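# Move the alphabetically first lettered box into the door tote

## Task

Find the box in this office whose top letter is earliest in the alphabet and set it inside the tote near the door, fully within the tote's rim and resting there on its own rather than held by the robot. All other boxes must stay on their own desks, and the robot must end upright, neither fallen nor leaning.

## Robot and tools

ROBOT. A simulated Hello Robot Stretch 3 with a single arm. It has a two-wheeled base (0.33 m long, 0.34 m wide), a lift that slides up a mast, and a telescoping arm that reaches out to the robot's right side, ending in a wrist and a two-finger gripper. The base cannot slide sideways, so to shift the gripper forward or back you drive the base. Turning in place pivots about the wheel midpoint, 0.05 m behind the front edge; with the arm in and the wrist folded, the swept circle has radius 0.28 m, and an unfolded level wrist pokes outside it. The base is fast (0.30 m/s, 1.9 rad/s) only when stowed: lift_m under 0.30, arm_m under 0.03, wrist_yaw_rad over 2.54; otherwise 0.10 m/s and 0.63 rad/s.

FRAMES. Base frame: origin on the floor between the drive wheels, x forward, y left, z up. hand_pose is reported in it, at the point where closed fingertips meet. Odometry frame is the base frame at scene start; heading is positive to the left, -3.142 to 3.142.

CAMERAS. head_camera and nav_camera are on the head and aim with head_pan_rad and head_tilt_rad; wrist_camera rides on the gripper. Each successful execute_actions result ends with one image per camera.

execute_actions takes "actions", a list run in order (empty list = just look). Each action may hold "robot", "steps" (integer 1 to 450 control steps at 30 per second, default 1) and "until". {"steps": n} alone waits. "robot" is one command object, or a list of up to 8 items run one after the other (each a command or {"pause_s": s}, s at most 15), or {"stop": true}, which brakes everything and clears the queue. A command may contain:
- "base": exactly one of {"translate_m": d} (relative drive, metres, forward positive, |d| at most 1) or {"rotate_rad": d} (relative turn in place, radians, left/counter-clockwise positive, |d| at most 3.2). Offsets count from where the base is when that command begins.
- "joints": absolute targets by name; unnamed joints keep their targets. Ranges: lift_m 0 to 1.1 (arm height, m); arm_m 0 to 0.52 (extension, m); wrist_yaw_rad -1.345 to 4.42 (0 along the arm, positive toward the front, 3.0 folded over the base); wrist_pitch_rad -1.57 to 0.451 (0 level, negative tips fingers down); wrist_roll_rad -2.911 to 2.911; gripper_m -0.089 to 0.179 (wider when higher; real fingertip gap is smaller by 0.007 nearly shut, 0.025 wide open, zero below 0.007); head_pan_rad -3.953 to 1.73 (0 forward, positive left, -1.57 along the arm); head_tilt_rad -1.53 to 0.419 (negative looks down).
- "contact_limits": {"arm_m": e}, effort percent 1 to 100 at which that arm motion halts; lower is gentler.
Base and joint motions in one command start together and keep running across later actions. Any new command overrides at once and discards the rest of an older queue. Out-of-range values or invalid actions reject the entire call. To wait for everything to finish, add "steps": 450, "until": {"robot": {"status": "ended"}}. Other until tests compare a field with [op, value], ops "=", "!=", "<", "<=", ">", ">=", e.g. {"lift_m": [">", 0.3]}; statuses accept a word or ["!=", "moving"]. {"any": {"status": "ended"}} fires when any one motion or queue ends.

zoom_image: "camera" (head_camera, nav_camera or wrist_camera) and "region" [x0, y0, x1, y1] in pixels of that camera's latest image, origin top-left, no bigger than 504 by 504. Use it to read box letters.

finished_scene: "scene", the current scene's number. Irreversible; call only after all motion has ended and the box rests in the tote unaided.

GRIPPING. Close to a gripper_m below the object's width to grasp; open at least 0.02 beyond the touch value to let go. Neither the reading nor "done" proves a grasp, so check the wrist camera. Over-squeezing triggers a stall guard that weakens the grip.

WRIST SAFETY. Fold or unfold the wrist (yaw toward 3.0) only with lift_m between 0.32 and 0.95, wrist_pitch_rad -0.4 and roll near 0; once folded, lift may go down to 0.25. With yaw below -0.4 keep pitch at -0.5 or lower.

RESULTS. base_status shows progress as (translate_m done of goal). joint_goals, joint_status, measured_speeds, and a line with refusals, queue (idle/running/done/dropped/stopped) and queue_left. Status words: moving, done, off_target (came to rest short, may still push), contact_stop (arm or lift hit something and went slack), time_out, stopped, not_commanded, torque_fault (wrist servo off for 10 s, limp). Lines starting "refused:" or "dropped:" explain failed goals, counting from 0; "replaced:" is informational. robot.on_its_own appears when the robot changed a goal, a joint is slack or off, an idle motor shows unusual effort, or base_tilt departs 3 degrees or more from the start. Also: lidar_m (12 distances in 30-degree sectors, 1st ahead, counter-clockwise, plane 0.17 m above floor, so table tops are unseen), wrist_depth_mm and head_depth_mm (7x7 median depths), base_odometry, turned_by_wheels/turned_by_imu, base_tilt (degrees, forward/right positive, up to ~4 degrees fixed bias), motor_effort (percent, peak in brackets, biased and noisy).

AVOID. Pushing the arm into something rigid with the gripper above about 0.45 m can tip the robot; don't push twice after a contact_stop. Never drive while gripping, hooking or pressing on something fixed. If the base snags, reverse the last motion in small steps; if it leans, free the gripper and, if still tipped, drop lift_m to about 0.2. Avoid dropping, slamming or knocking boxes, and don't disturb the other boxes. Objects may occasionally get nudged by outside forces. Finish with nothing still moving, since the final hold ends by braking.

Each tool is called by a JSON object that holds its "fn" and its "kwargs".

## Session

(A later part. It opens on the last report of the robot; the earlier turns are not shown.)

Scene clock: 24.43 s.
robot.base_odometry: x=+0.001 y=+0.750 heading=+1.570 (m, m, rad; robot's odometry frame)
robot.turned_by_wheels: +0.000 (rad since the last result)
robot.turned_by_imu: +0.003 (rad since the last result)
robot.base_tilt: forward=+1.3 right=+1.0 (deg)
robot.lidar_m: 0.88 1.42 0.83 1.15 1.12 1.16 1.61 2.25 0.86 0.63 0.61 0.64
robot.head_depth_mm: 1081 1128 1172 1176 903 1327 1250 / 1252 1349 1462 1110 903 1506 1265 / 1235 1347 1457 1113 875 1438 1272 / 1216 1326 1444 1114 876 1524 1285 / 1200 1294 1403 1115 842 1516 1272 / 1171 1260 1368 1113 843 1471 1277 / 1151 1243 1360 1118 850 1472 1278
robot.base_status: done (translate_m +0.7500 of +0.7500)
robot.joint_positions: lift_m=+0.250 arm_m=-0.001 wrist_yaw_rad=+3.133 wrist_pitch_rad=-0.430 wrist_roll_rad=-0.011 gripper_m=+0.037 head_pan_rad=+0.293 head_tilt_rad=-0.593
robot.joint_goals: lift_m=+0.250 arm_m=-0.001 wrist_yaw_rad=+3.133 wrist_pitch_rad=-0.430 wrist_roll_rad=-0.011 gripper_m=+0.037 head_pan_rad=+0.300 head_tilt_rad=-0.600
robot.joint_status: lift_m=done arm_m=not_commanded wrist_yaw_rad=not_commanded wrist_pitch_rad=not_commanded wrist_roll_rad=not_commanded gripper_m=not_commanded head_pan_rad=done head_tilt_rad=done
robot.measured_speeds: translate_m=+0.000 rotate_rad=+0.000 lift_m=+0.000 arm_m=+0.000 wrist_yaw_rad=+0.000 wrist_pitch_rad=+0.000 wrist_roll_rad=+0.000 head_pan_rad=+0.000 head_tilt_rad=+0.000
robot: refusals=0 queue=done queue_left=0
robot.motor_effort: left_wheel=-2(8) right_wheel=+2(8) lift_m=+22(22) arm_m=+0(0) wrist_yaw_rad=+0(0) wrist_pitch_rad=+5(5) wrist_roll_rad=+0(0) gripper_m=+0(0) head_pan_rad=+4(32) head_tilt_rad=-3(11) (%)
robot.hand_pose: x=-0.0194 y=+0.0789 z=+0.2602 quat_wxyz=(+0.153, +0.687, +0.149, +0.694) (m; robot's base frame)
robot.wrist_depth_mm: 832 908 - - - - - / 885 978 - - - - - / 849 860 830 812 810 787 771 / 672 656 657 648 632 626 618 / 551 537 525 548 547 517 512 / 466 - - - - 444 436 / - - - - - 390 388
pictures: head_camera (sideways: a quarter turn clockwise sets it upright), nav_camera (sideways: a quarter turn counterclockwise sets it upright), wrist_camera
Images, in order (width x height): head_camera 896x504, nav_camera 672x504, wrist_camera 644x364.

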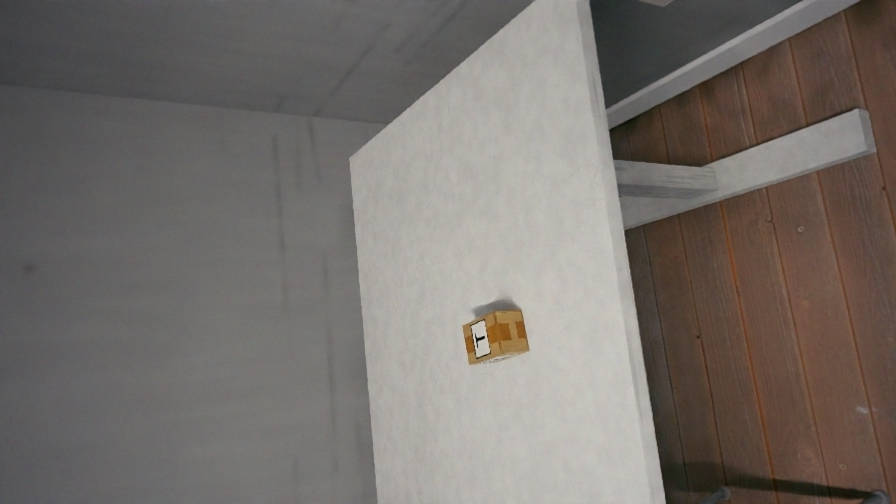

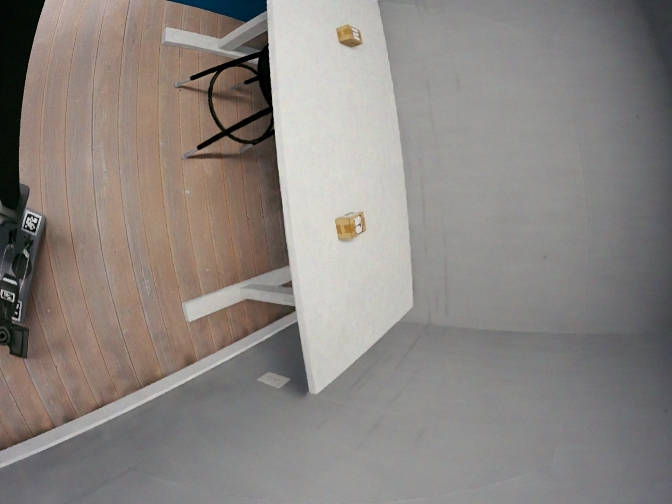

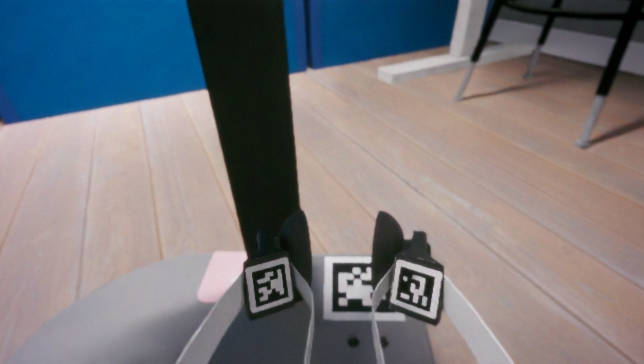

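{"fn": "execute_actions", "kwargs": {"actions": [{"robot": {"joints": {"head_pan_rad": 0.95, "head_tilt_rad": -0.5}}, "steps": 450, "until": {"robot": {"status": "ended"}}}]}}

Scene clock: 26.97 s.
robot.base_odometry: x=+0.001 y=+0.750 heading=+1.570 (m, m, rad; robot's odometry frame)
robot.turned_by_wheels: +0.000 (rad since the last result)
robot.turned_by_imu: +0.001 (rad since the last result)
robot.base_tilt: forward=+1.4 right=+0.9 (deg)
robot.lidar_m: 0.88 1.42 0.83 1.15 1.12 1.16 1.61 2.25 0.86 0.63 0.61 0.64
robot.head_depth_mm: 1166 1243 1345 1314 944 784 1351 / 1215 1296 1390 1313 943 812 1355 / 1258 1356 1465 1316 936 1505 1360 / 1331 1417 1534 1323 942 1545 1294 / 1370 1494 1618 1240 943 1545 1355 / 1447 1566 1705 1317 1030 1606 1343 / 1396 1453 1528 1314 1076 1644 1356
robot.base_status: done (translate_m +0.7500 of +0.7500)
robot.joint_positions: lift_m=+0.250 arm_m=-0.001 wrist_yaw_rad=+3.133 wrist_pitch_rad=-0.430 wrist_roll_rad=-0.011 gripper_m=+0.037 head_pan_rad=+0.943 head_tilt_rad=-0.508
robot.joint_goals: lift_m=+0.250 arm_m=-0.001 wrist_yaw_rad=+3.133 wrist_pitch_rad=-0.430 wrist_roll_rad=-0.011 gripper_m=+0.037 head_pan_rad=+0.950 head_tilt_rad=-0.500
robot.joint_status: lift_m=done arm_m=not_commanded wrist_yaw_rad=not_commanded wrist_pitch_rad=not_commanded wrist_roll_rad=not_commanded gripper_m=not_commanded head_pan_rad=done head_tilt_rad=done
robot.measured_speeds: translate_m=+0.000 rotate_rad=+0.000 lift_m=+0.000 arm_m=+0.000 wrist_yaw_rad=+0.000 wrist_pitch_rad=+0.000 wrist_roll_rad=+0.000 head_pan_rad=+0.000 head_tilt_rad=+0.000
robot: refusals=0 queue=done queue_left=0
robot.motor_effort: left_wheel=-2(2) right_wheel=+2(2) lift_m=+22(23) arm_m=+0(0) wrist_yaw_rad=+0(0) wrist_pitch_rad=+5(5) wrist_roll_rad=+0(0) gripper_m=+0(1) head_pan_rad=+4(46) head_tilt_rad=+4(13) (%)
robot.hand_pose: x=-0.0194 y=+0.0789 z=+0.2602 quat_wxyz=(+0.153, +0.687, +0.149, +0.694) (m; robot's base frame)
robot.wrist_depth_mm: 822 883 - - - - - / 885 952 - - - - - / 848 859 799 836 797 806 777 / 664 662 646 649 629 630 624 / 542 533 541 540 545 521 514 / 461 - - - - 443 438 / - - - - - 387 381
pictures: head_camera (sideways: a quarter turn clockwise sets it upright), nav_camera (sideways: a quarter turn counterclockwise sets it upright), wrist_camera
Images, in order (width x height): head_camera 896x504, nav_camera 672x504, wrist_camera 644x364.

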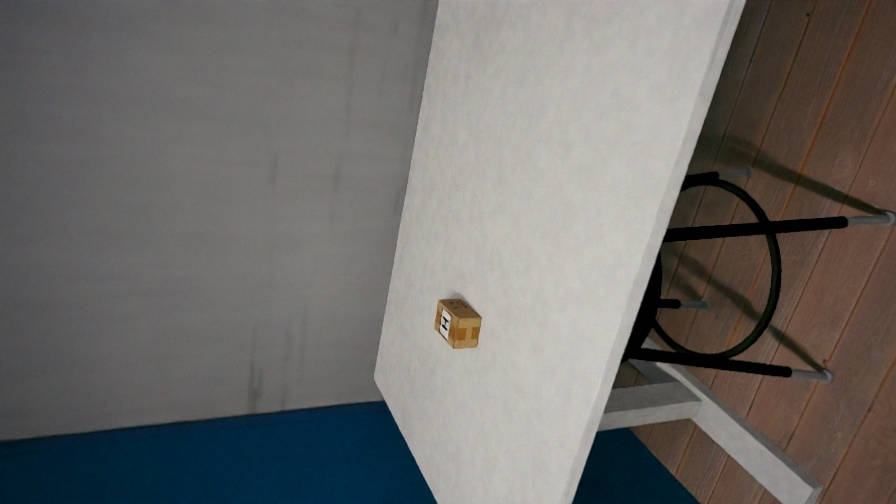

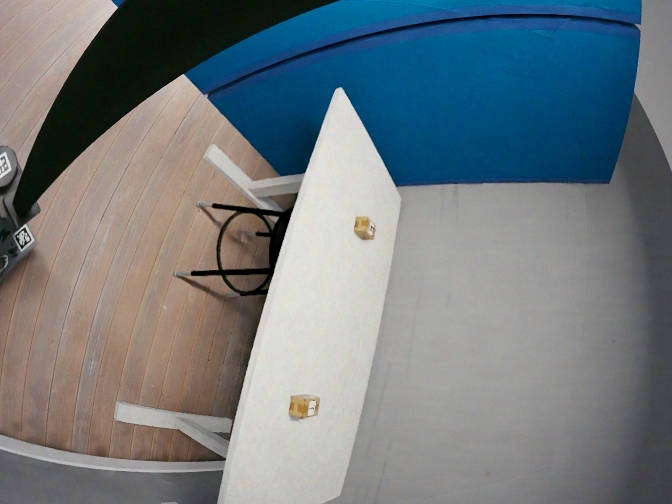

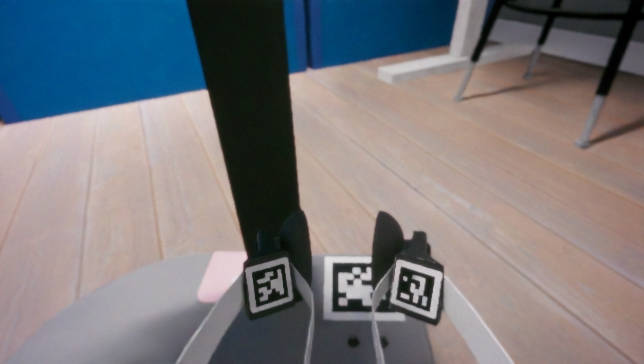

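{"fn": "zoom_image", "kwargs": {"camera": "head_camera", "region": [405, 275, 515, 375]}}

Region (405, 275, 515, 375) of head_camera's 896x504 image, scaled by 4.582, with more detail than that image has; it fills the top 458 rows of this view, and the rest is white.

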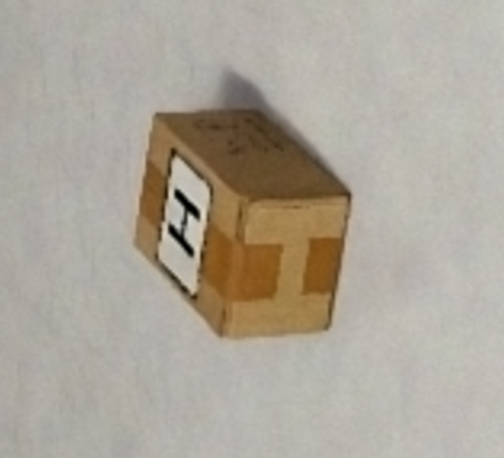

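{"fn": "execute_actions", "kwargs": {"actions": [{"robot": {"base": {"rotate_rad": -2.65}, "joints": {"head_pan_rad": 0.0, "head_tilt_rad": -0.45}}, "steps": 450, "until": {"robot": {"status": "ended"}}}]}}

Scene clock: 30.43 s.
robot.base_odometry: x=+0.001 y=+0.750 heading=-1.080 (m, m, rad; robot's odometry frame)
robot.turned_by_wheels: -2.650 (rad since the last result)
robot.turned_by_imu: -2.639 (rad since the last result)
robot.base_tilt: forward=+1.4 right=+1.0 (deg)
robot.lidar_m: 2.30 0.89 0.64 0.61 0.63 0.85 1.42 0.83 1.16 1.11 1.15 1.54
robot.head_depth_mm: 1964 2108 2253 2428 2259 1753 1396 / 1959 2084 2255 2474 2278 1728 1412 / 1952 2084 2226 2405 2256 1743 1417 / 1954 2092 2248 2432 2164 1731 1397 / 1944 2102 2245 2463 2165 1738 1406 / 1977 2101 2242 2399 2250 1733 1407 / 1940 1927 1936 1905 1906 1713 1406
robot.base_status: done (rotate_rad -2.6499 of -2.6500)
robot.joint_positions: lift_m=+0.250 arm_m=-0.001 wrist_yaw_rad=+3.133 wrist_pitch_rad=-0.430 wrist_roll_rad=-0.011 gripper_m=+0.037 head_pan_rad=+0.007 head_tilt_rad=-0.457
robot.joint_goals: lift_m=+0.250 arm_m=-0.001 wrist_yaw_rad=+3.133 wrist_pitch_rad=-0.430 wrist_roll_rad=-0.011 gripper_m=+0.037 head_pan_rad=+0.000 head_tilt_rad=-0.450
robot.joint_status: lift_m=done arm_m=not_commanded wrist_yaw_rad=not_commanded wrist_pitch_rad=not_commanded wrist_roll_rad=not_commanded gripper_m=not_commanded head_pan_rad=done head_tilt_rad=done
robot.measured_speeds: translate_m=+0.000 rotate_rad=+0.000 lift_m=+0.000 arm_m=+0.000 wrist_yaw_rad=+0.000 wrist_pitch_rad=+0.000 wrist_roll_rad=+0.000 head_pan_rad=+0.000 head_tilt_rad=+0.000
robot: refusals=0 queue=done queue_left=0
robot.motor_effort: left_wheel=+3(11) right_wheel=-3(8) lift_m=+22(22) arm_m=+0(0) wrist_yaw_rad=+0(0) wrist_pitch_rad=+5(5) wrist_roll_rad=+0(0) gripper_m=-1(1) head_pan_rad=-4(46) head_tilt_rad=+3(10) (%)
robot.hand_pose: x=-0.0194 y=+0.0788 z=+0.2602 quat_wxyz=(+0.153, +0.687, +0.149, +0.694) (m; robot's base frame)
robot.wrist_depth_mm: 607 585 - 575 587 583 582 / 638 648 - 634 620 634 641 / 702 696 711 672 672 674 691 / 672 652 650 633 635 620 613 / 546 534 536 546 539 512 522 / 468 - - - - 439 443 / - - - - - 387 380
pictures: head_camera (sideways: a quarter turn clockwise sets it upright), nav_camera (sideways: a quarter turn counterclockwise sets it upright), wrist_camera
Images, in order (width x height): head_camera 896x504, nav_camera 672x504, wrist_camera 644x364.

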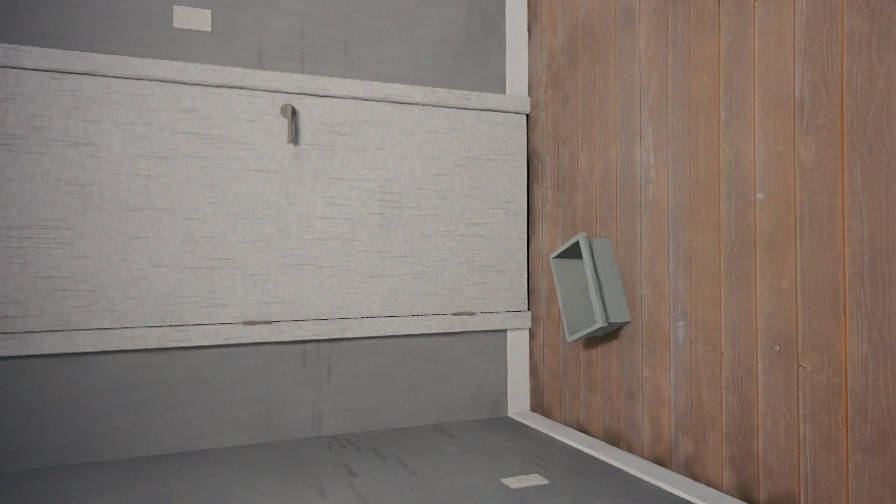

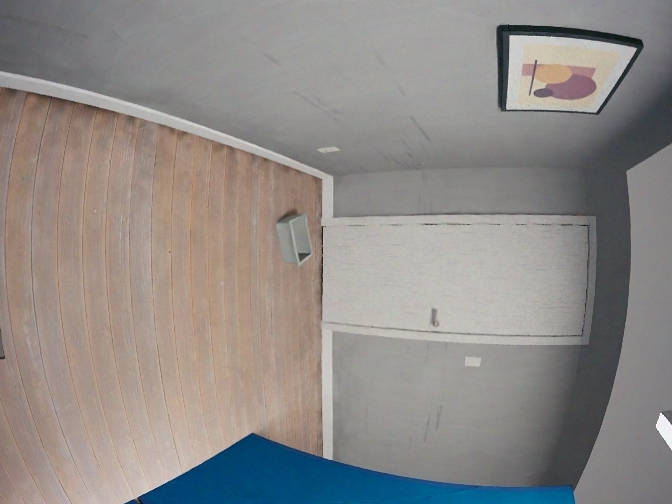

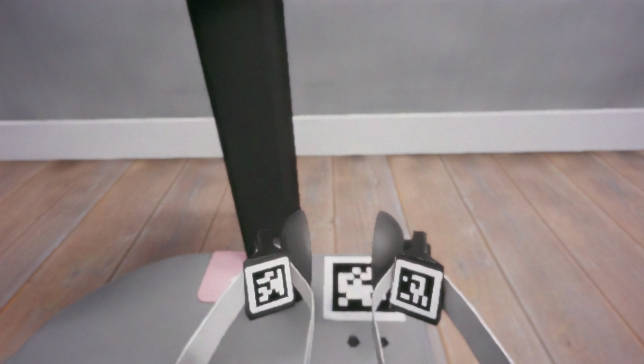

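{"fn": "execute_actions", "kwargs": {"actions": [{"robot": [{"base": {"rotate_rad": -0.43}}, {"base": {"translate_m": 1.0}}], "steps": 450, "until": {"robot": {"status": "ended"}}}]}}

Scene clock: 37.63 s.
robot.base_odometry: x=+0.062 y=-0.248 heading=-1.510 (m, m, rad; robot's odometry frame)
robot.turned_by_wheels: -0.430 (rad since the last result)
robot.turned_by_imu: -0.423 (rad since the last result)
robot.base_tilt: forward=+1.4 right=+1.0 (deg)
robot.lidar_m: 1.46 1.40 1.39 1.07 1.06 1.11 1.62 1.66 0.90 0.69 0.68 0.72
robot.head_depth_mm: 1522 1640 1783 1970 2093 1731 1410 / 1455 1572 1703 1821 1991 1722 1404 / 1384 1478 1608 1719 1879 1723 1393 / 1326 1416 1524 1643 1798 1725 1399 / 1281 1353 1448 1556 1669 1733 1410 / 1220 1295 1384 1489 1600 1674 1400 / 1168 1241 1315 1406 1495 1595 1401
robot.base_status: done (translate_m +1.0000 of +1.0000)
robot.joint_positions: lift_m=+0.250 arm_m=-0.001 wrist_yaw_rad=+3.133 wrist_pitch_rad=-0.430 wrist_roll_rad=-0.011 gripper_m=+0.037 head_pan_rad=+0.007 head_tilt_rad=-0.457
robot.joint_goals: lift_m=+0.250 arm_m=-0.001 wrist_yaw_rad=+3.133 wrist_pitch_rad=-0.430 wrist_roll_rad=-0.011 gripper_m=+0.037 head_pan_rad=+0.000 head_tilt_rad=-0.450
robot.joint_status: lift_m=done arm_m=not_commanded wrist_yaw_rad=not_commanded wrist_pitch_rad=not_commanded wrist_roll_rad=not_commanded gripper_m=not_commanded head_pan_rad=done head_tilt_rad=done
robot.measured_speeds: translate_m=+0.000 rotate_rad=+0.000 lift_m=+0.000 arm_m=+0.000 wrist_yaw_rad=+0.000 wrist_pitch_rad=+0.000 wrist_roll_rad=+0.000 head_pan_rad=+0.000 head_tilt_rad=+0.000
robot: refusals=0 queue=done queue_left=0
robot.motor_effort: left_wheel=+2(11) right_wheel=-3(8) lift_m=+22(23) arm_m=+0(0) wrist_yaw_rad=+1(0) wrist_pitch_rad=+5(5) wrist_roll_rad=+0(0) gripper_m=-1(1) head_pan_rad=-5(4) head_tilt_rad=+3(2) (%)
robot.hand_pose: x=-0.0194 y=+0.0788 z=+0.2602 quat_wxyz=(+0.153, +0.687, +0.149, +0.694) (m; robot's base frame)
robot.wrist_depth_mm: 784 883 - - - - - / 839 895 - - - 932 841 / 847 831 822 808 807 794 782 / 653 674 653 652 637 636 621 / 538 545 542 543 538 524 511 / 456 - - - - 442 440 / - - - - - 385 382
pictures: head_camera (sideways: a quarter turn clockwise sets it upright), nav_camera (sideways: a quarter turn counterclockwise sets it upright), wrist_camera
Images, in order (width x height): head_camera 896x504, nav_camera 672x504, wrist_camera 644x364.

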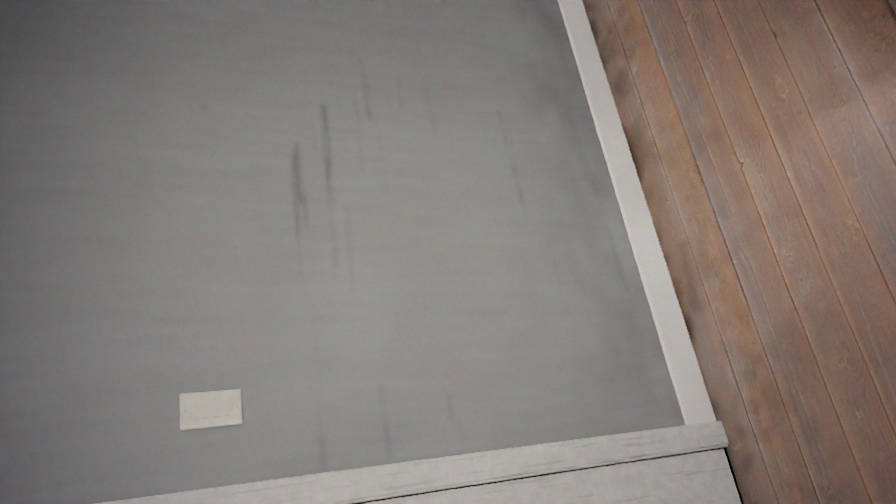

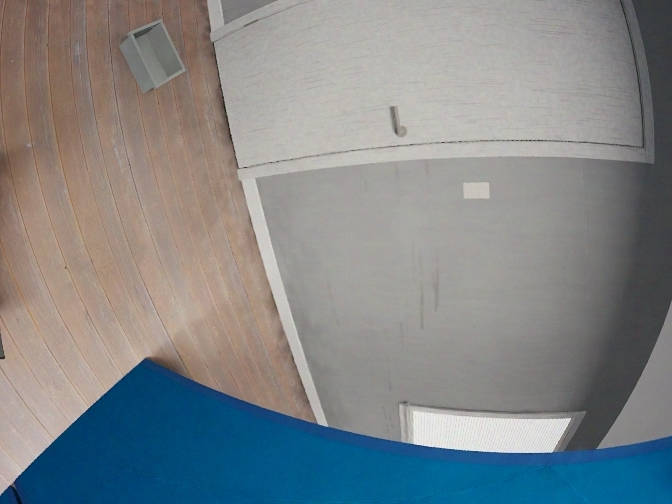

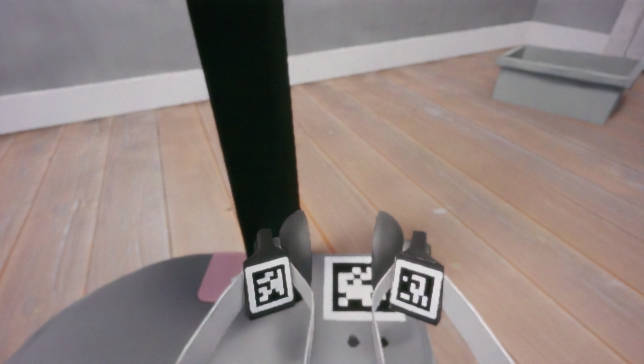

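{"fn": "execute_actions", "kwargs": {"actions": [{"robot": {"joints": {"head_pan_rad": -0.8, "head_tilt_rad": -0.3}}, "steps": 450, "until": {"robot": {"status": "ended"}}}]}}

Scene clock: 38.77 s.
robot.base_odometry: x=+0.062 y=-0.248 heading=-1.510 (m, m, rad; robot's odometry frame)
robot.turned_by_wheels: +0.000 (rad since the last result)
robot.turned_by_imu: +0.000 (rad since the last result)
robot.base_tilt: forward=+1.3 right=+1.0 (deg)
robot.lidar_m: 1.46 1.40 1.39 1.07 1.06 1.11 1.62 1.66 0.90 0.69 0.67 0.72
robot.head_depth_mm: 549 572 596 620 648 681 715 / 567 591 616 645 676 708 745 / 585 611 637 666 699 738 781 / 603 630 659 694 730 769 813 / 627 654 686 720 760 804 852 / 648 679 714 751 792 840 890 / 680 1996 2100 2157 2294 2074 1615
robot.base_status: done (translate_m +1.0000 of +1.0000)
robot.joint_positions: lift_m=+0.250 arm_m=-0.001 wrist_yaw_rad=+3.133 wrist_pitch_rad=-0.430 wrist_roll_rad=-0.011 gripper_m=+0.037 head_pan_rad=-0.793 head_tilt_rad=-0.310
robot.joint_goals: lift_m=+0.250 arm_m=-0.001 wrist_yaw_rad=+3.133 wrist_pitch_rad=-0.430 wrist_roll_rad=-0.011 gripper_m=+0.037 head_pan_rad=-0.800 head_tilt_rad=-0.300
robot.joint_status: lift_m=done arm_m=not_commanded wrist_yaw_rad=not_commanded wrist_pitch_rad=not_commanded wrist_roll_rad=not_commanded gripper_m=not_commanded head_pan_rad=done head_tilt_rad=done
robot.measured_speeds: translate_m=+0.000 rotate_rad=+0.000 lift_m=+0.000 arm_m=+0.000 wrist_yaw_rad=+0.000 wrist_pitch_rad=+0.000 wrist_roll_rad=+0.000 head_pan_rad=+0.000 head_tilt_rad=+0.000
robot: refusals=0 queue=done queue_left=0
robot.motor_effort: left_wheel=+2(2) right_wheel=-3(3) lift_m=+23(22) arm_m=-1(0) wrist_yaw_rad=+1(0) wrist_pitch_rad=+5(5) wrist_roll_rad=+0(0) gripper_m=-1(0) head_pan_rad=-4(50) head_tilt_rad=+4(17) (%)
robot.hand_pose: x=-0.0194 y=+0.0788 z=+0.2602 quat_wxyz=(+0.153, +0.687, +0.149, +0.694) (m; robot's base frame)
robot.wrist_depth_mm: 777 863 - - - - - / 821 902 - - - 950 837 / 852 830 794 828 804 801 771 / 657 648 646 646 637 634 623 / 549 537 540 545 544 517 516 / 465 - - - - 447 437 / - - - - - 387 380
pictures: head_camera (sideways: a quarter turn clockwise sets it upright), nav_camera (sideways: a quarter turn counterclockwise sets it upright), wrist_camera
Images, in order (width x height): head_camera 896x504, nav_camera 672x504, wrist_camera 644x364.

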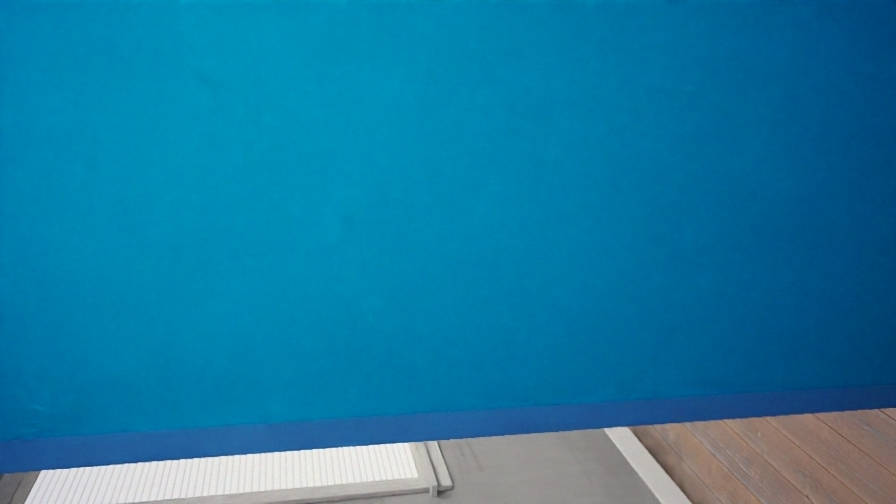

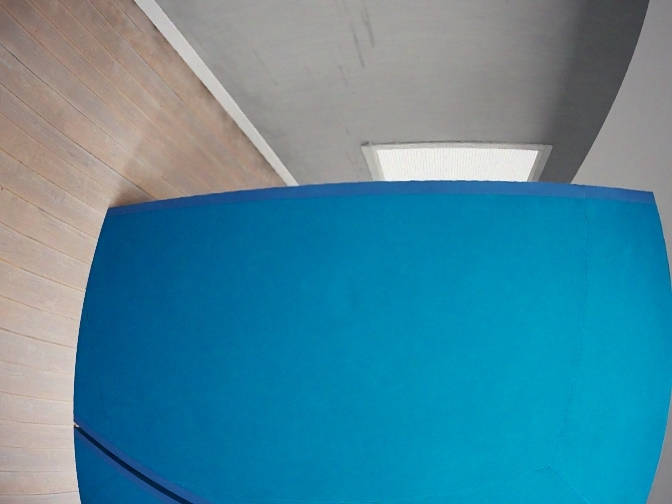

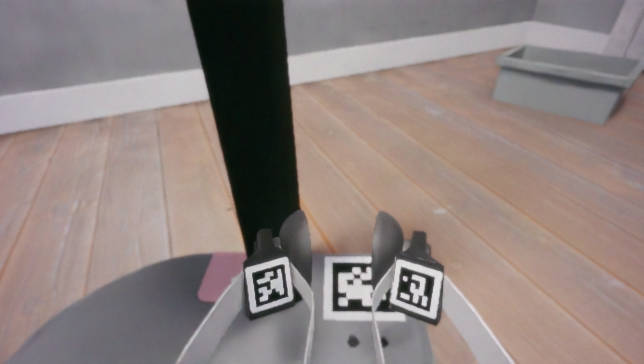

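{"fn": "execute_actions", "kwargs": {"actions": [{"robot": [{"base": {"rotate_rad": 0.18}, "joints": {"head_pan_rad": 0.0, "head_tilt_rad": -0.3}}, {"base": {"translate_m": 0.95}}, {"base": {"rotate_rad": -1.32}}], "steps": 450, "until": {"robot": {"status": "ended"}}}]}}

Scene clock: 47.47 s.
robot.base_odometry: x=+0.288 y=-1.171 heading=-2.650 (m, m, rad; robot's odometry frame)
robot.turned_by_wheels: -1.140 (rad since the last result)
robot.turned_by_imu: -1.129 (rad since the last result)
robot.base_tilt: forward=+1.3 right=+1.0 (deg)
robot.lidar_m: 2.12 0.74 0.53 0.49 0.50 0.69 1.30 1.34 1.81 1.78 0.62 0.62
robot.head_depth_mm: 2998 3159 3248 3420 2936 2098 1597 / 3028 3084 3332 3449 2973 2070 1614 / 2986 3108 3232 3499 2969 2086 1590 / 3019 3082 3222 3487 2958 2093 1604 / 3011 3102 3285 3428 2937 2096 1615 / 2578 2574 2557 2520 2511 2080 1598 / 1659 1656 1644 1636 1653 1650 1547
robot.base_status: done (rotate_rad -1.3199 of -1.3200)
robot.joint_positions: lift_m=+0.250 arm_m=-0.001 wrist_yaw_rad=+3.133 wrist_pitch_rad=-0.430 wrist_roll_rad=-0.011 gripper_m=+0.037 head_pan_rad=-0.007 head_tilt_rad=-0.309
robot.joint_goals: lift_m=+0.250 arm_m=-0.001 wrist_yaw_rad=+3.133 wrist_pitch_rad=-0.430 wrist_roll_rad=-0.011 gripper_m=+0.037 head_pan_rad=+0.000 head_tilt_rad=-0.300
robot.joint_status: lift_m=done arm_m=not_commanded wrist_yaw_rad=not_commanded wrist_pitch_rad=not_commanded wrist_roll_rad=not_commanded gripper_m=not_commanded head_pan_rad=done head_tilt_rad=done
robot.measured_speeds: translate_m=+0.000 rotate_rad=+0.000 lift_m=+0.000 arm_m=+0.000 wrist_yaw_rad=+0.000 wrist_pitch_rad=+0.000 wrist_roll_rad=+0.000 head_pan_rad=+0.000 head_tilt_rad=+0.000
robot: refusals=0 queue=done queue_left=0
robot.motor_effort: left_wheel=+3(11) right_wheel=-3(7) lift_m=+22(22) arm_m=-1(0) wrist_yaw_rad=+0(0) wrist_pitch_rad=+5(5) wrist_roll_rad=+0(0) gripper_m=-1(0) head_pan_rad=+4(48) head_tilt_rad=+4(4) (%)
robot.hand_pose: x=-0.0194 y=+0.0788 z=+0.2602 quat_wxyz=(+0.153, +0.687, +0.149, +0.694) (m; robot's base frame)
robot.wrist_depth_mm: 487 481 - 495 499 495 491 / 532 520 - 544 534 539 529 / 595 569 588 600 596 589 592 / 621 642 624 622 616 604 614 / 545 534 534 543 539 522 513 / 464 - - - - 447 437 / - - - - - 387 381
pictures: head_camera (sideways: a quarter turn clockwise sets it upright), nav_camera (sideways: a quarter turn counterclockwise sets it upright), wrist_camera
Images, in order (width x height): head_camera 896x504, nav_camera 672x504, wrist_camera 644x364.

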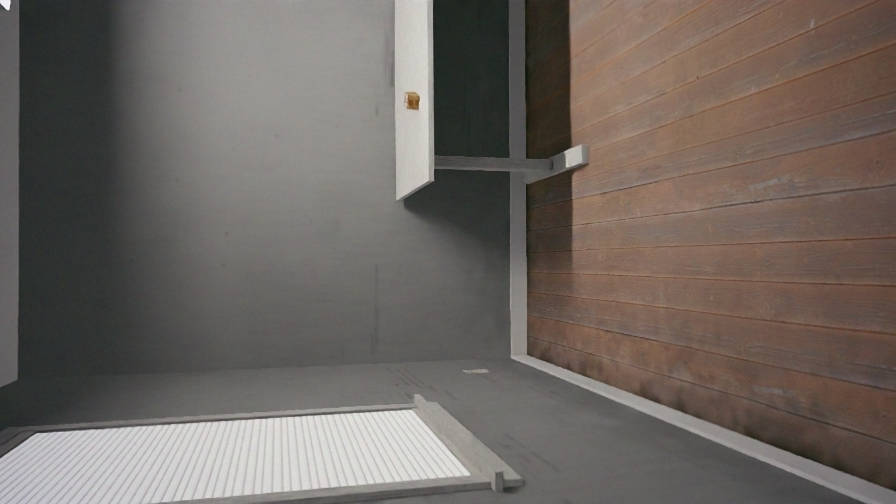

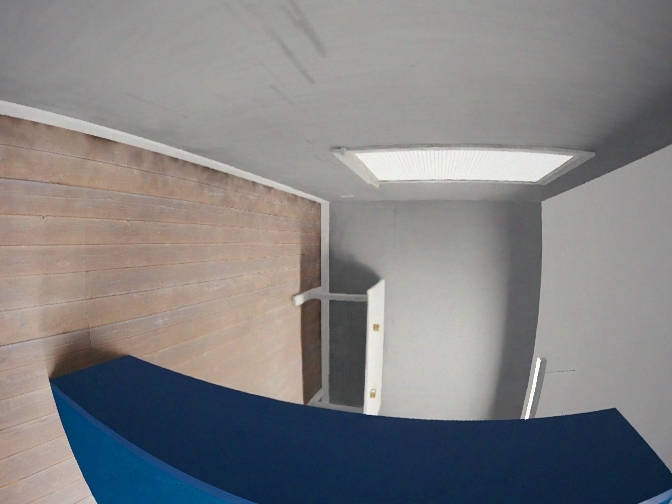

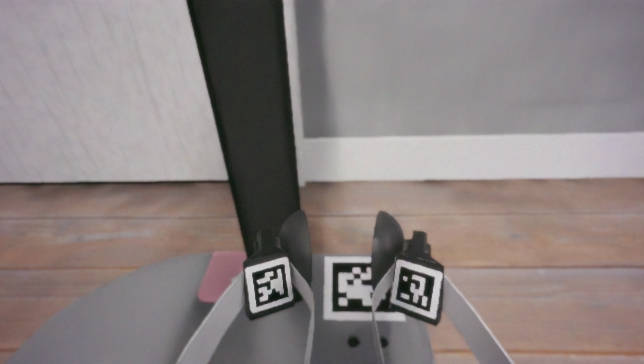

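{"fn": "execute_actions", "kwargs": {"actions": [{"robot": {"base": {"translate_m": 1.3}, "joints": {"head_pan_rad": -0.6, "head_tilt_rad": -0.35}}, "steps": 450, "until": {"robot": {"status": "ended"}}}]}}

action 0: robot: "base": translate_m = 1.3 is out of range: |translate_m| is at most 1

{"fn": "execute_actions", "kwargs": {"actions": [{"robot": [{"base": {"translate_m": 1.0}, "joints": {"head_pan_rad": -0.6, "head_tilt_rad": -0.35}}, {"base": {"translate_m": 0.3}}], "steps": 450, "until": {"robot": {"status": "ended"}}}]}}

Scene clock: 55.57 s.
robot.base_odometry: x=-0.858 y=-1.785 heading=-2.650 (m, m, rad; robot's odometry frame)
robot.turned_by_wheels: +0.000 (rad since the last result)
robot.turned_by_imu: +0.006 (rad since the last result)
robot.base_tilt: forward=+1.3 right=+1.0 (deg)
robot.lidar_m: 1.74 0.76 0.55 0.53 0.55 0.74 1.92 0.61 0.60 2.26 2.96 2.23
robot.head_depth_mm: 2751 2952 3153 3333 2758 1968 1552 / 2575 2710 2872 3017 2592 1985 1541 / 2416 2552 2680 2471 2603 1970 1552 / 2248 2333 2491 2203 2672 1978 1544 / 2086 2216 2307 2025 2514 1966 1547 / 1990 2088 2164 2065 2380 1983 1536 / 1873 1954 2064 2042 1785 1853 1567
robot.base_status: done (translate_m +0.3000 of +0.3000)
robot.joint_positions: lift_m=+0.250 arm_m=-0.001 wrist_yaw_rad=+3.133 wrist_pitch_rad=-0.430 wrist_roll_rad=-0.011 gripper_m=+0.037 head_pan_rad=-0.593 head_tilt_rad=-0.347
robot.joint_goals: lift_m=+0.250 arm_m=-0.001 wrist_yaw_rad=+3.133 wrist_pitch_rad=-0.430 wrist_roll_rad=-0.011 gripper_m=+0.037 head_pan_rad=-0.600 head_tilt_rad=-0.350
robot.joint_status: lift_m=done arm_m=not_commanded wrist_yaw_rad=not_commanded wrist_pitch_rad=not_commanded wrist_roll_rad=not_commanded gripper_m=not_commanded head_pan_rad=done head_tilt_rad=done
robot.measured_speeds: translate_m=+0.000 rotate_rad=+0.000 lift_m=+0.000 arm_m=+0.000 wrist_yaw_rad=+0.000 wrist_pitch_rad=+0.000 wrist_roll_rad=+0.000 head_pan_rad=+0.000 head_tilt_rad=+0.000
robot: refusals=0 queue=done queue_left=0
robot.motor_effort: left_wheel=+2(9) right_wheel=-2(6) lift_m=+22(21) arm_m=+0(1) wrist_yaw_rad=+1(0) wrist_pitch_rad=+5(5) wrist_roll_rad=+0(0) gripper_m=+0(0) head_pan_rad=-5(42) head_tilt_rad=-1(6) (%)
robot.hand_pose: x=-0.0194 y=+0.0788 z=+0.2602 quat_wxyz=(+0.153, +0.687, +0.149, +0.694) (m; robot's base frame)
robot.wrist_depth_mm: 525 526 - 512 510 505 504 / 572 557 - 567 557 549 559 / 630 619 618 615 611 610 606 / 641 654 646 636 636 625 619 / 559 544 541 542 545 523 522 / 468 - - - - 440 437 / - - - - - 387 385
pictures: head_camera (sideways: a quarter turn clockwise sets it upright), nav_camera (sideways: a quarter turn counterclockwise sets it upright), wrist_camera
Images, in order (width x height): head_camera 896x504, nav_camera 672x504, wrist_camera 644x364.

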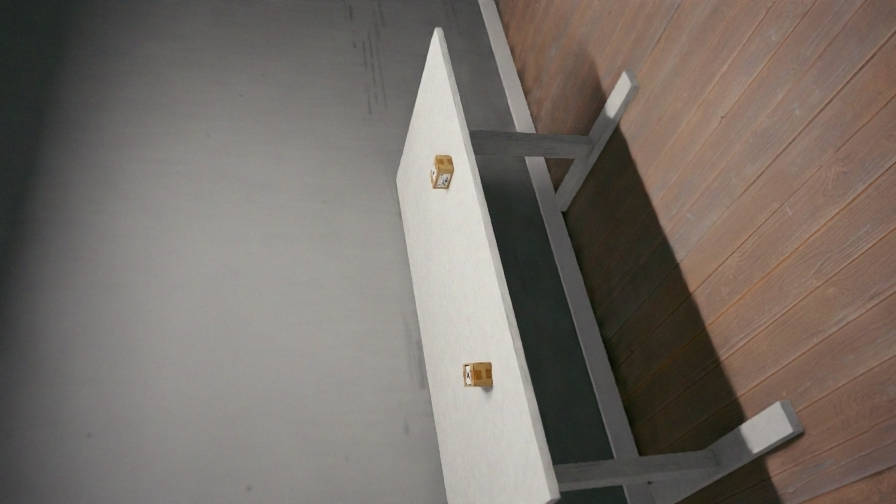

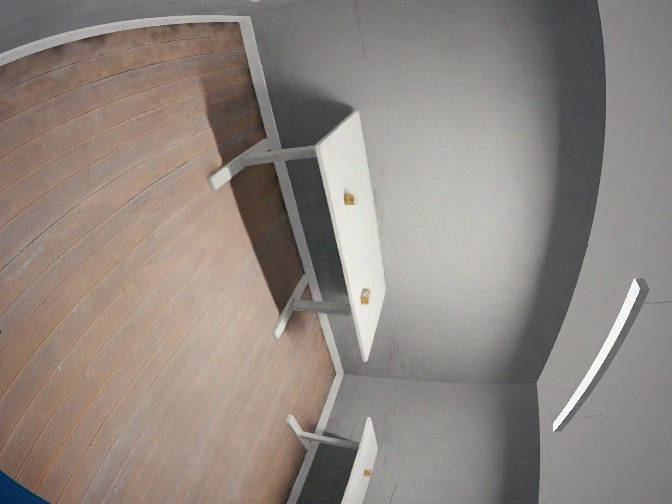

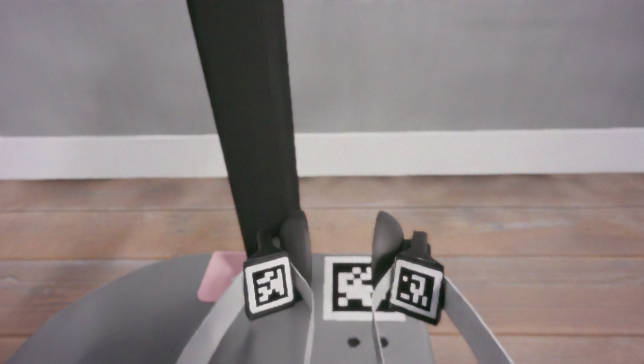

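{"fn": "execute_actions", "kwargs": {"actions": [{"robot": {"joints": {"head_pan_rad": -1.5, "head_tilt_rad": -0.3}}, "steps": 450, "until": {"robot": {"status": "ended"}}}]}}

Scene clock: 56.87 s.
robot.base_odometry: x=-0.858 y=-1.785 heading=-2.650 (m, m, rad; robot's odometry frame)
robot.turned_by_wheels: +0.000 (rad since the last result)
robot.turned_by_imu: +0.000 (rad since the last result)
robot.base_tilt: forward=+1.4 right=+0.9 (deg)
robot.lidar_m: 1.74 0.77 0.55 0.53 0.55 0.75 1.92 0.62 0.59 2.27 2.96 2.24
robot.head_depth_mm: 1929 2005 2100 2202 1980 1898 1518 / 2785 2853 2987 3086 2757 2085 1609 / 2826 2927 3030 3134 2864 2080 1595 / 2809 2938 3064 3282 2961 2079 1597 / 2846 2980 3114 3218 2955 2083 1597 / 2861 2973 3105 3294 2946 2075 1597 / 2904 3012 3145 3190 2948 2071 1610
robot.base_status: done (translate_m +0.3000 of +0.3000)
robot.joint_positions: lift_m=+0.250 arm_m=-0.001 wrist_yaw_rad=+3.133 wrist_pitch_rad=-0.430 wrist_roll_rad=-0.011 gripper_m=+0.037 head_pan_rad=-1.493 head_tilt_rad=-0.310
robot.joint_goals: lift_m=+0.250 arm_m=-0.001 wrist_yaw_rad=+3.133 wrist_pitch_rad=-0.430 wrist_roll_rad=-0.011 gripper_m=+0.037 head_pan_rad=-1.500 head_tilt_rad=-0.300
robot.joint_status: lift_m=done arm_m=not_commanded wrist_yaw_rad=not_commanded wrist_pitch_rad=not_commanded wrist_roll_rad=not_commanded gripper_m=not_commanded head_pan_rad=done head_tilt_rad=done
robot.measured_speeds: translate_m=+0.000 rotate_rad=+0.000 lift_m=+0.000 arm_m=+0.000 wrist_yaw_rad=+0.000 wrist_pitch_rad=+0.000 wrist_roll_rad=+0.000 head_pan_rad=+0.000 head_tilt_rad=+0.000
robot: refusals=0 queue=done queue_left=0
robot.motor_effort: left_wheel=+2(2) right_wheel=-2(2) lift_m=+22(23) arm_m=-1(1) wrist_yaw_rad=+1(1) wrist_pitch_rad=+5(5) wrist_roll_rad=+0(0) gripper_m=+0(0) head_pan_rad=-5(50) head_tilt_rad=+4(9) (%)
robot.hand_pose: x=-0.0194 y=+0.0788 z=+0.2602 quat_wxyz=(+0.153, +0.687, +0.149, +0.694) (m; robot's base frame)
robot.wrist_depth_mm: 521 526 - 524 510 508 510 / 566 566 - 561 554 556 562 / 635 615 622 622 605 602 602 / 659 646 640 646 636 617 630 / 543 534 529 547 542 514 515 / 465 - - - - 444 441 / - - - - - 381 381
pictures: head_camera (sideways: a quarter turn clockwise sets it upright), nav_camera (sideways: a quarter turn counterclockwise sets it upright), wrist_camera
Images, in order (width x height): head_camera 896x504, nav_camera 672x504, wrist_camera 644x364.

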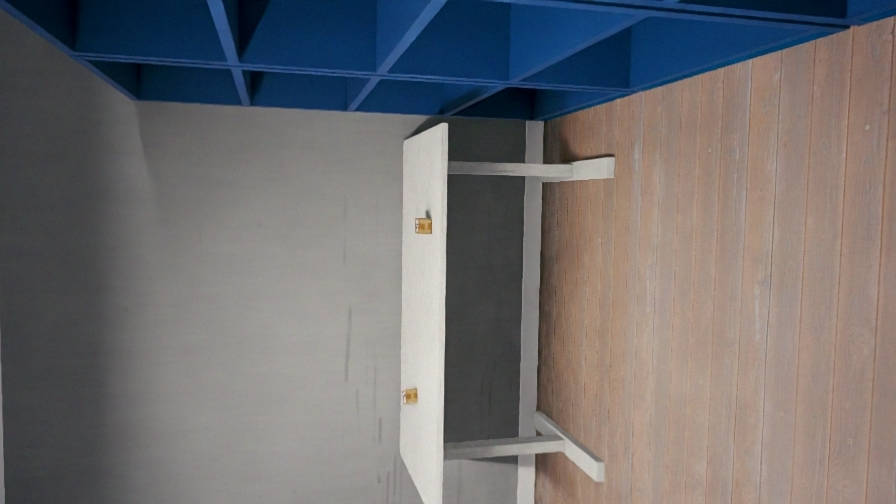

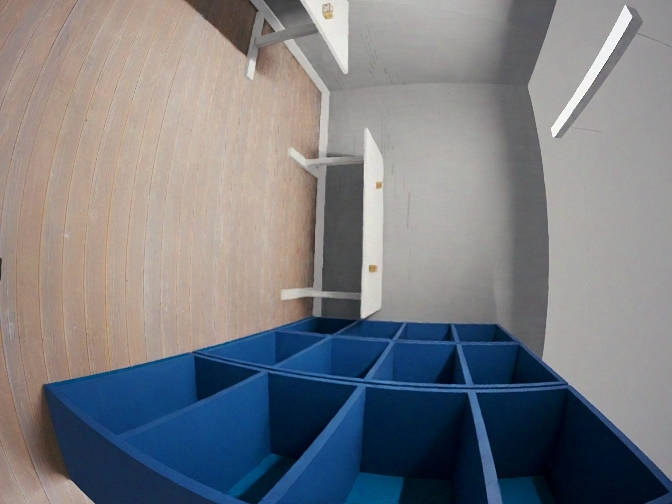

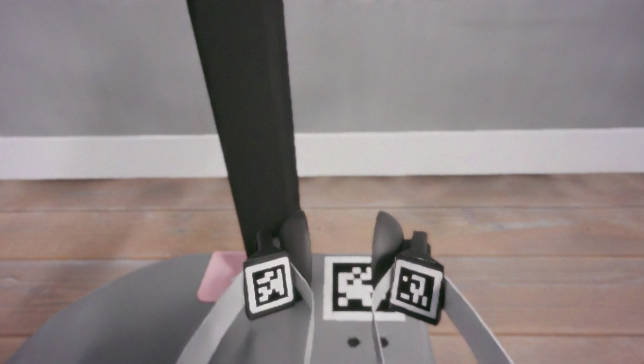

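{"fn": "execute_actions", "kwargs": {"actions": [{"robot": [{"base": {"rotate_rad": -0.876}, "joints": {"head_pan_rad": 0.0, "head_tilt_rad": -0.4}}, {"base": {"translate_m": 1.0}}, {"base": {"translate_m": 0.72}}], "steps": 450, "until": {"robot": {"status": "ended"}}}]}}

Scene clock: 68.70 s.
robot.base_odometry: x=-2.452 y=-1.140 heading=+2.757 (m, m, rad; robot's odometry frame)
robot.turned_by_wheels: -0.876 (rad since the last result)
robot.turned_by_imu: -0.864 (rad since the last result)
robot.base_tilt: forward=+1.4 right=+1.1 (deg)
robot.lidar_m: 1.30 0.70 1.06 1.07 1.06 1.86 2.05 1.74 1.50 1.75 1.90 1.44
robot.head_depth_mm: 1694 1773 1844 1953 2065 1851 1484 / 1781 1890 1973 2112 2231 1861 1477 / 1625 1725 1841 1974 2160 1854 1362 / 1424 1503 1601 1700 1804 1811 664 / 1277 1347 1425 1502 1584 1615 665 / 1158 1216 1273 1341 1416 840 663 / 1065 1110 1155 1205 1270 839 666
robot.base_status: done (translate_m +0.7200 of +0.7200)
robot.joint_positions: lift_m=+0.250 arm_m=-0.001 wrist_yaw_rad=+3.133 wrist_pitch_rad=-0.430 wrist_roll_rad=-0.011 gripper_m=+0.037 head_pan_rad=-0.007 head_tilt_rad=-0.396
robot.joint_goals: lift_m=+0.250 arm_m=-0.001 wrist_yaw_rad=+3.133 wrist_pitch_rad=-0.430 wrist_roll_rad=-0.011 gripper_m=+0.037 head_pan_rad=+0.000 head_tilt_rad=-0.400
robot.joint_status: lift_m=done arm_m=not_commanded wrist_yaw_rad=not_commanded wrist_pitch_rad=not_commanded wrist_roll_rad=not_commanded gripper_m=not_commanded head_pan_rad=done head_tilt_rad=done
robot.measured_speeds: translate_m=+0.000 rotate_rad=+0.000 lift_m=+0.000 arm_m=+0.000 wrist_yaw_rad=+0.000 wrist_pitch_rad=+0.000 wrist_roll_rad=+0.000 head_pan_rad=+0.000 head_tilt_rad=+0.000
robot: refusals=0 queue=done queue_left=0
robot.motor_effort: left_wheel=+2(10) right_wheel=-2(7) lift_m=+21(22) arm_m=-1(1) wrist_yaw_rad=+0(0) wrist_pitch_rad=+5(5) wrist_roll_rad=+0(0) gripper_m=+0(0) head_pan_rad=+4(50) head_tilt_rad=-2(11) (%)
robot.hand_pose: x=-0.0194 y=+0.0788 z=+0.2602 quat_wxyz=(+0.153, +0.687, +0.149, +0.694) (m; robot's base frame)
robot.wrist_depth_mm: - - - - - 912 789 / - - - - - 987 805 / 856 863 837 825 804 802 781 / 662 659 655 635 636 621 616 / 547 540 542 540 536 519 512 / 462 - - - - 447 440 / - - - - - 388 381
pictures: head_camera (sideways: a quarter turn clockwise sets it upright), nav_camera (sideways: a quarter turn counterclockwise sets it upright), wrist_camera
Images, in order (width x height): head_camera 896x504, nav_camera 672x504, wrist_camera 644x364.

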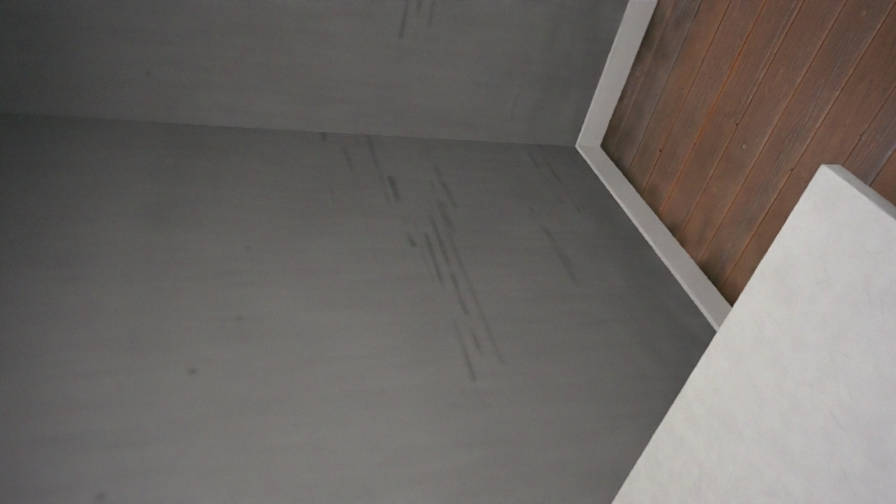

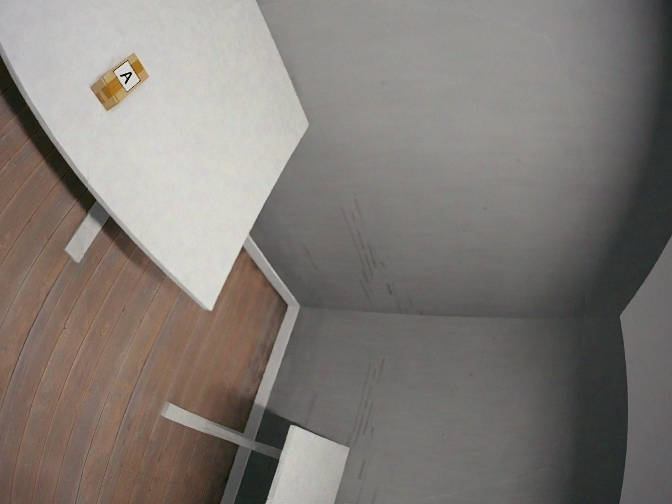

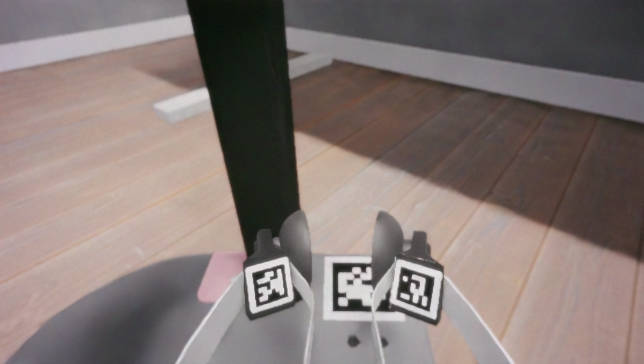

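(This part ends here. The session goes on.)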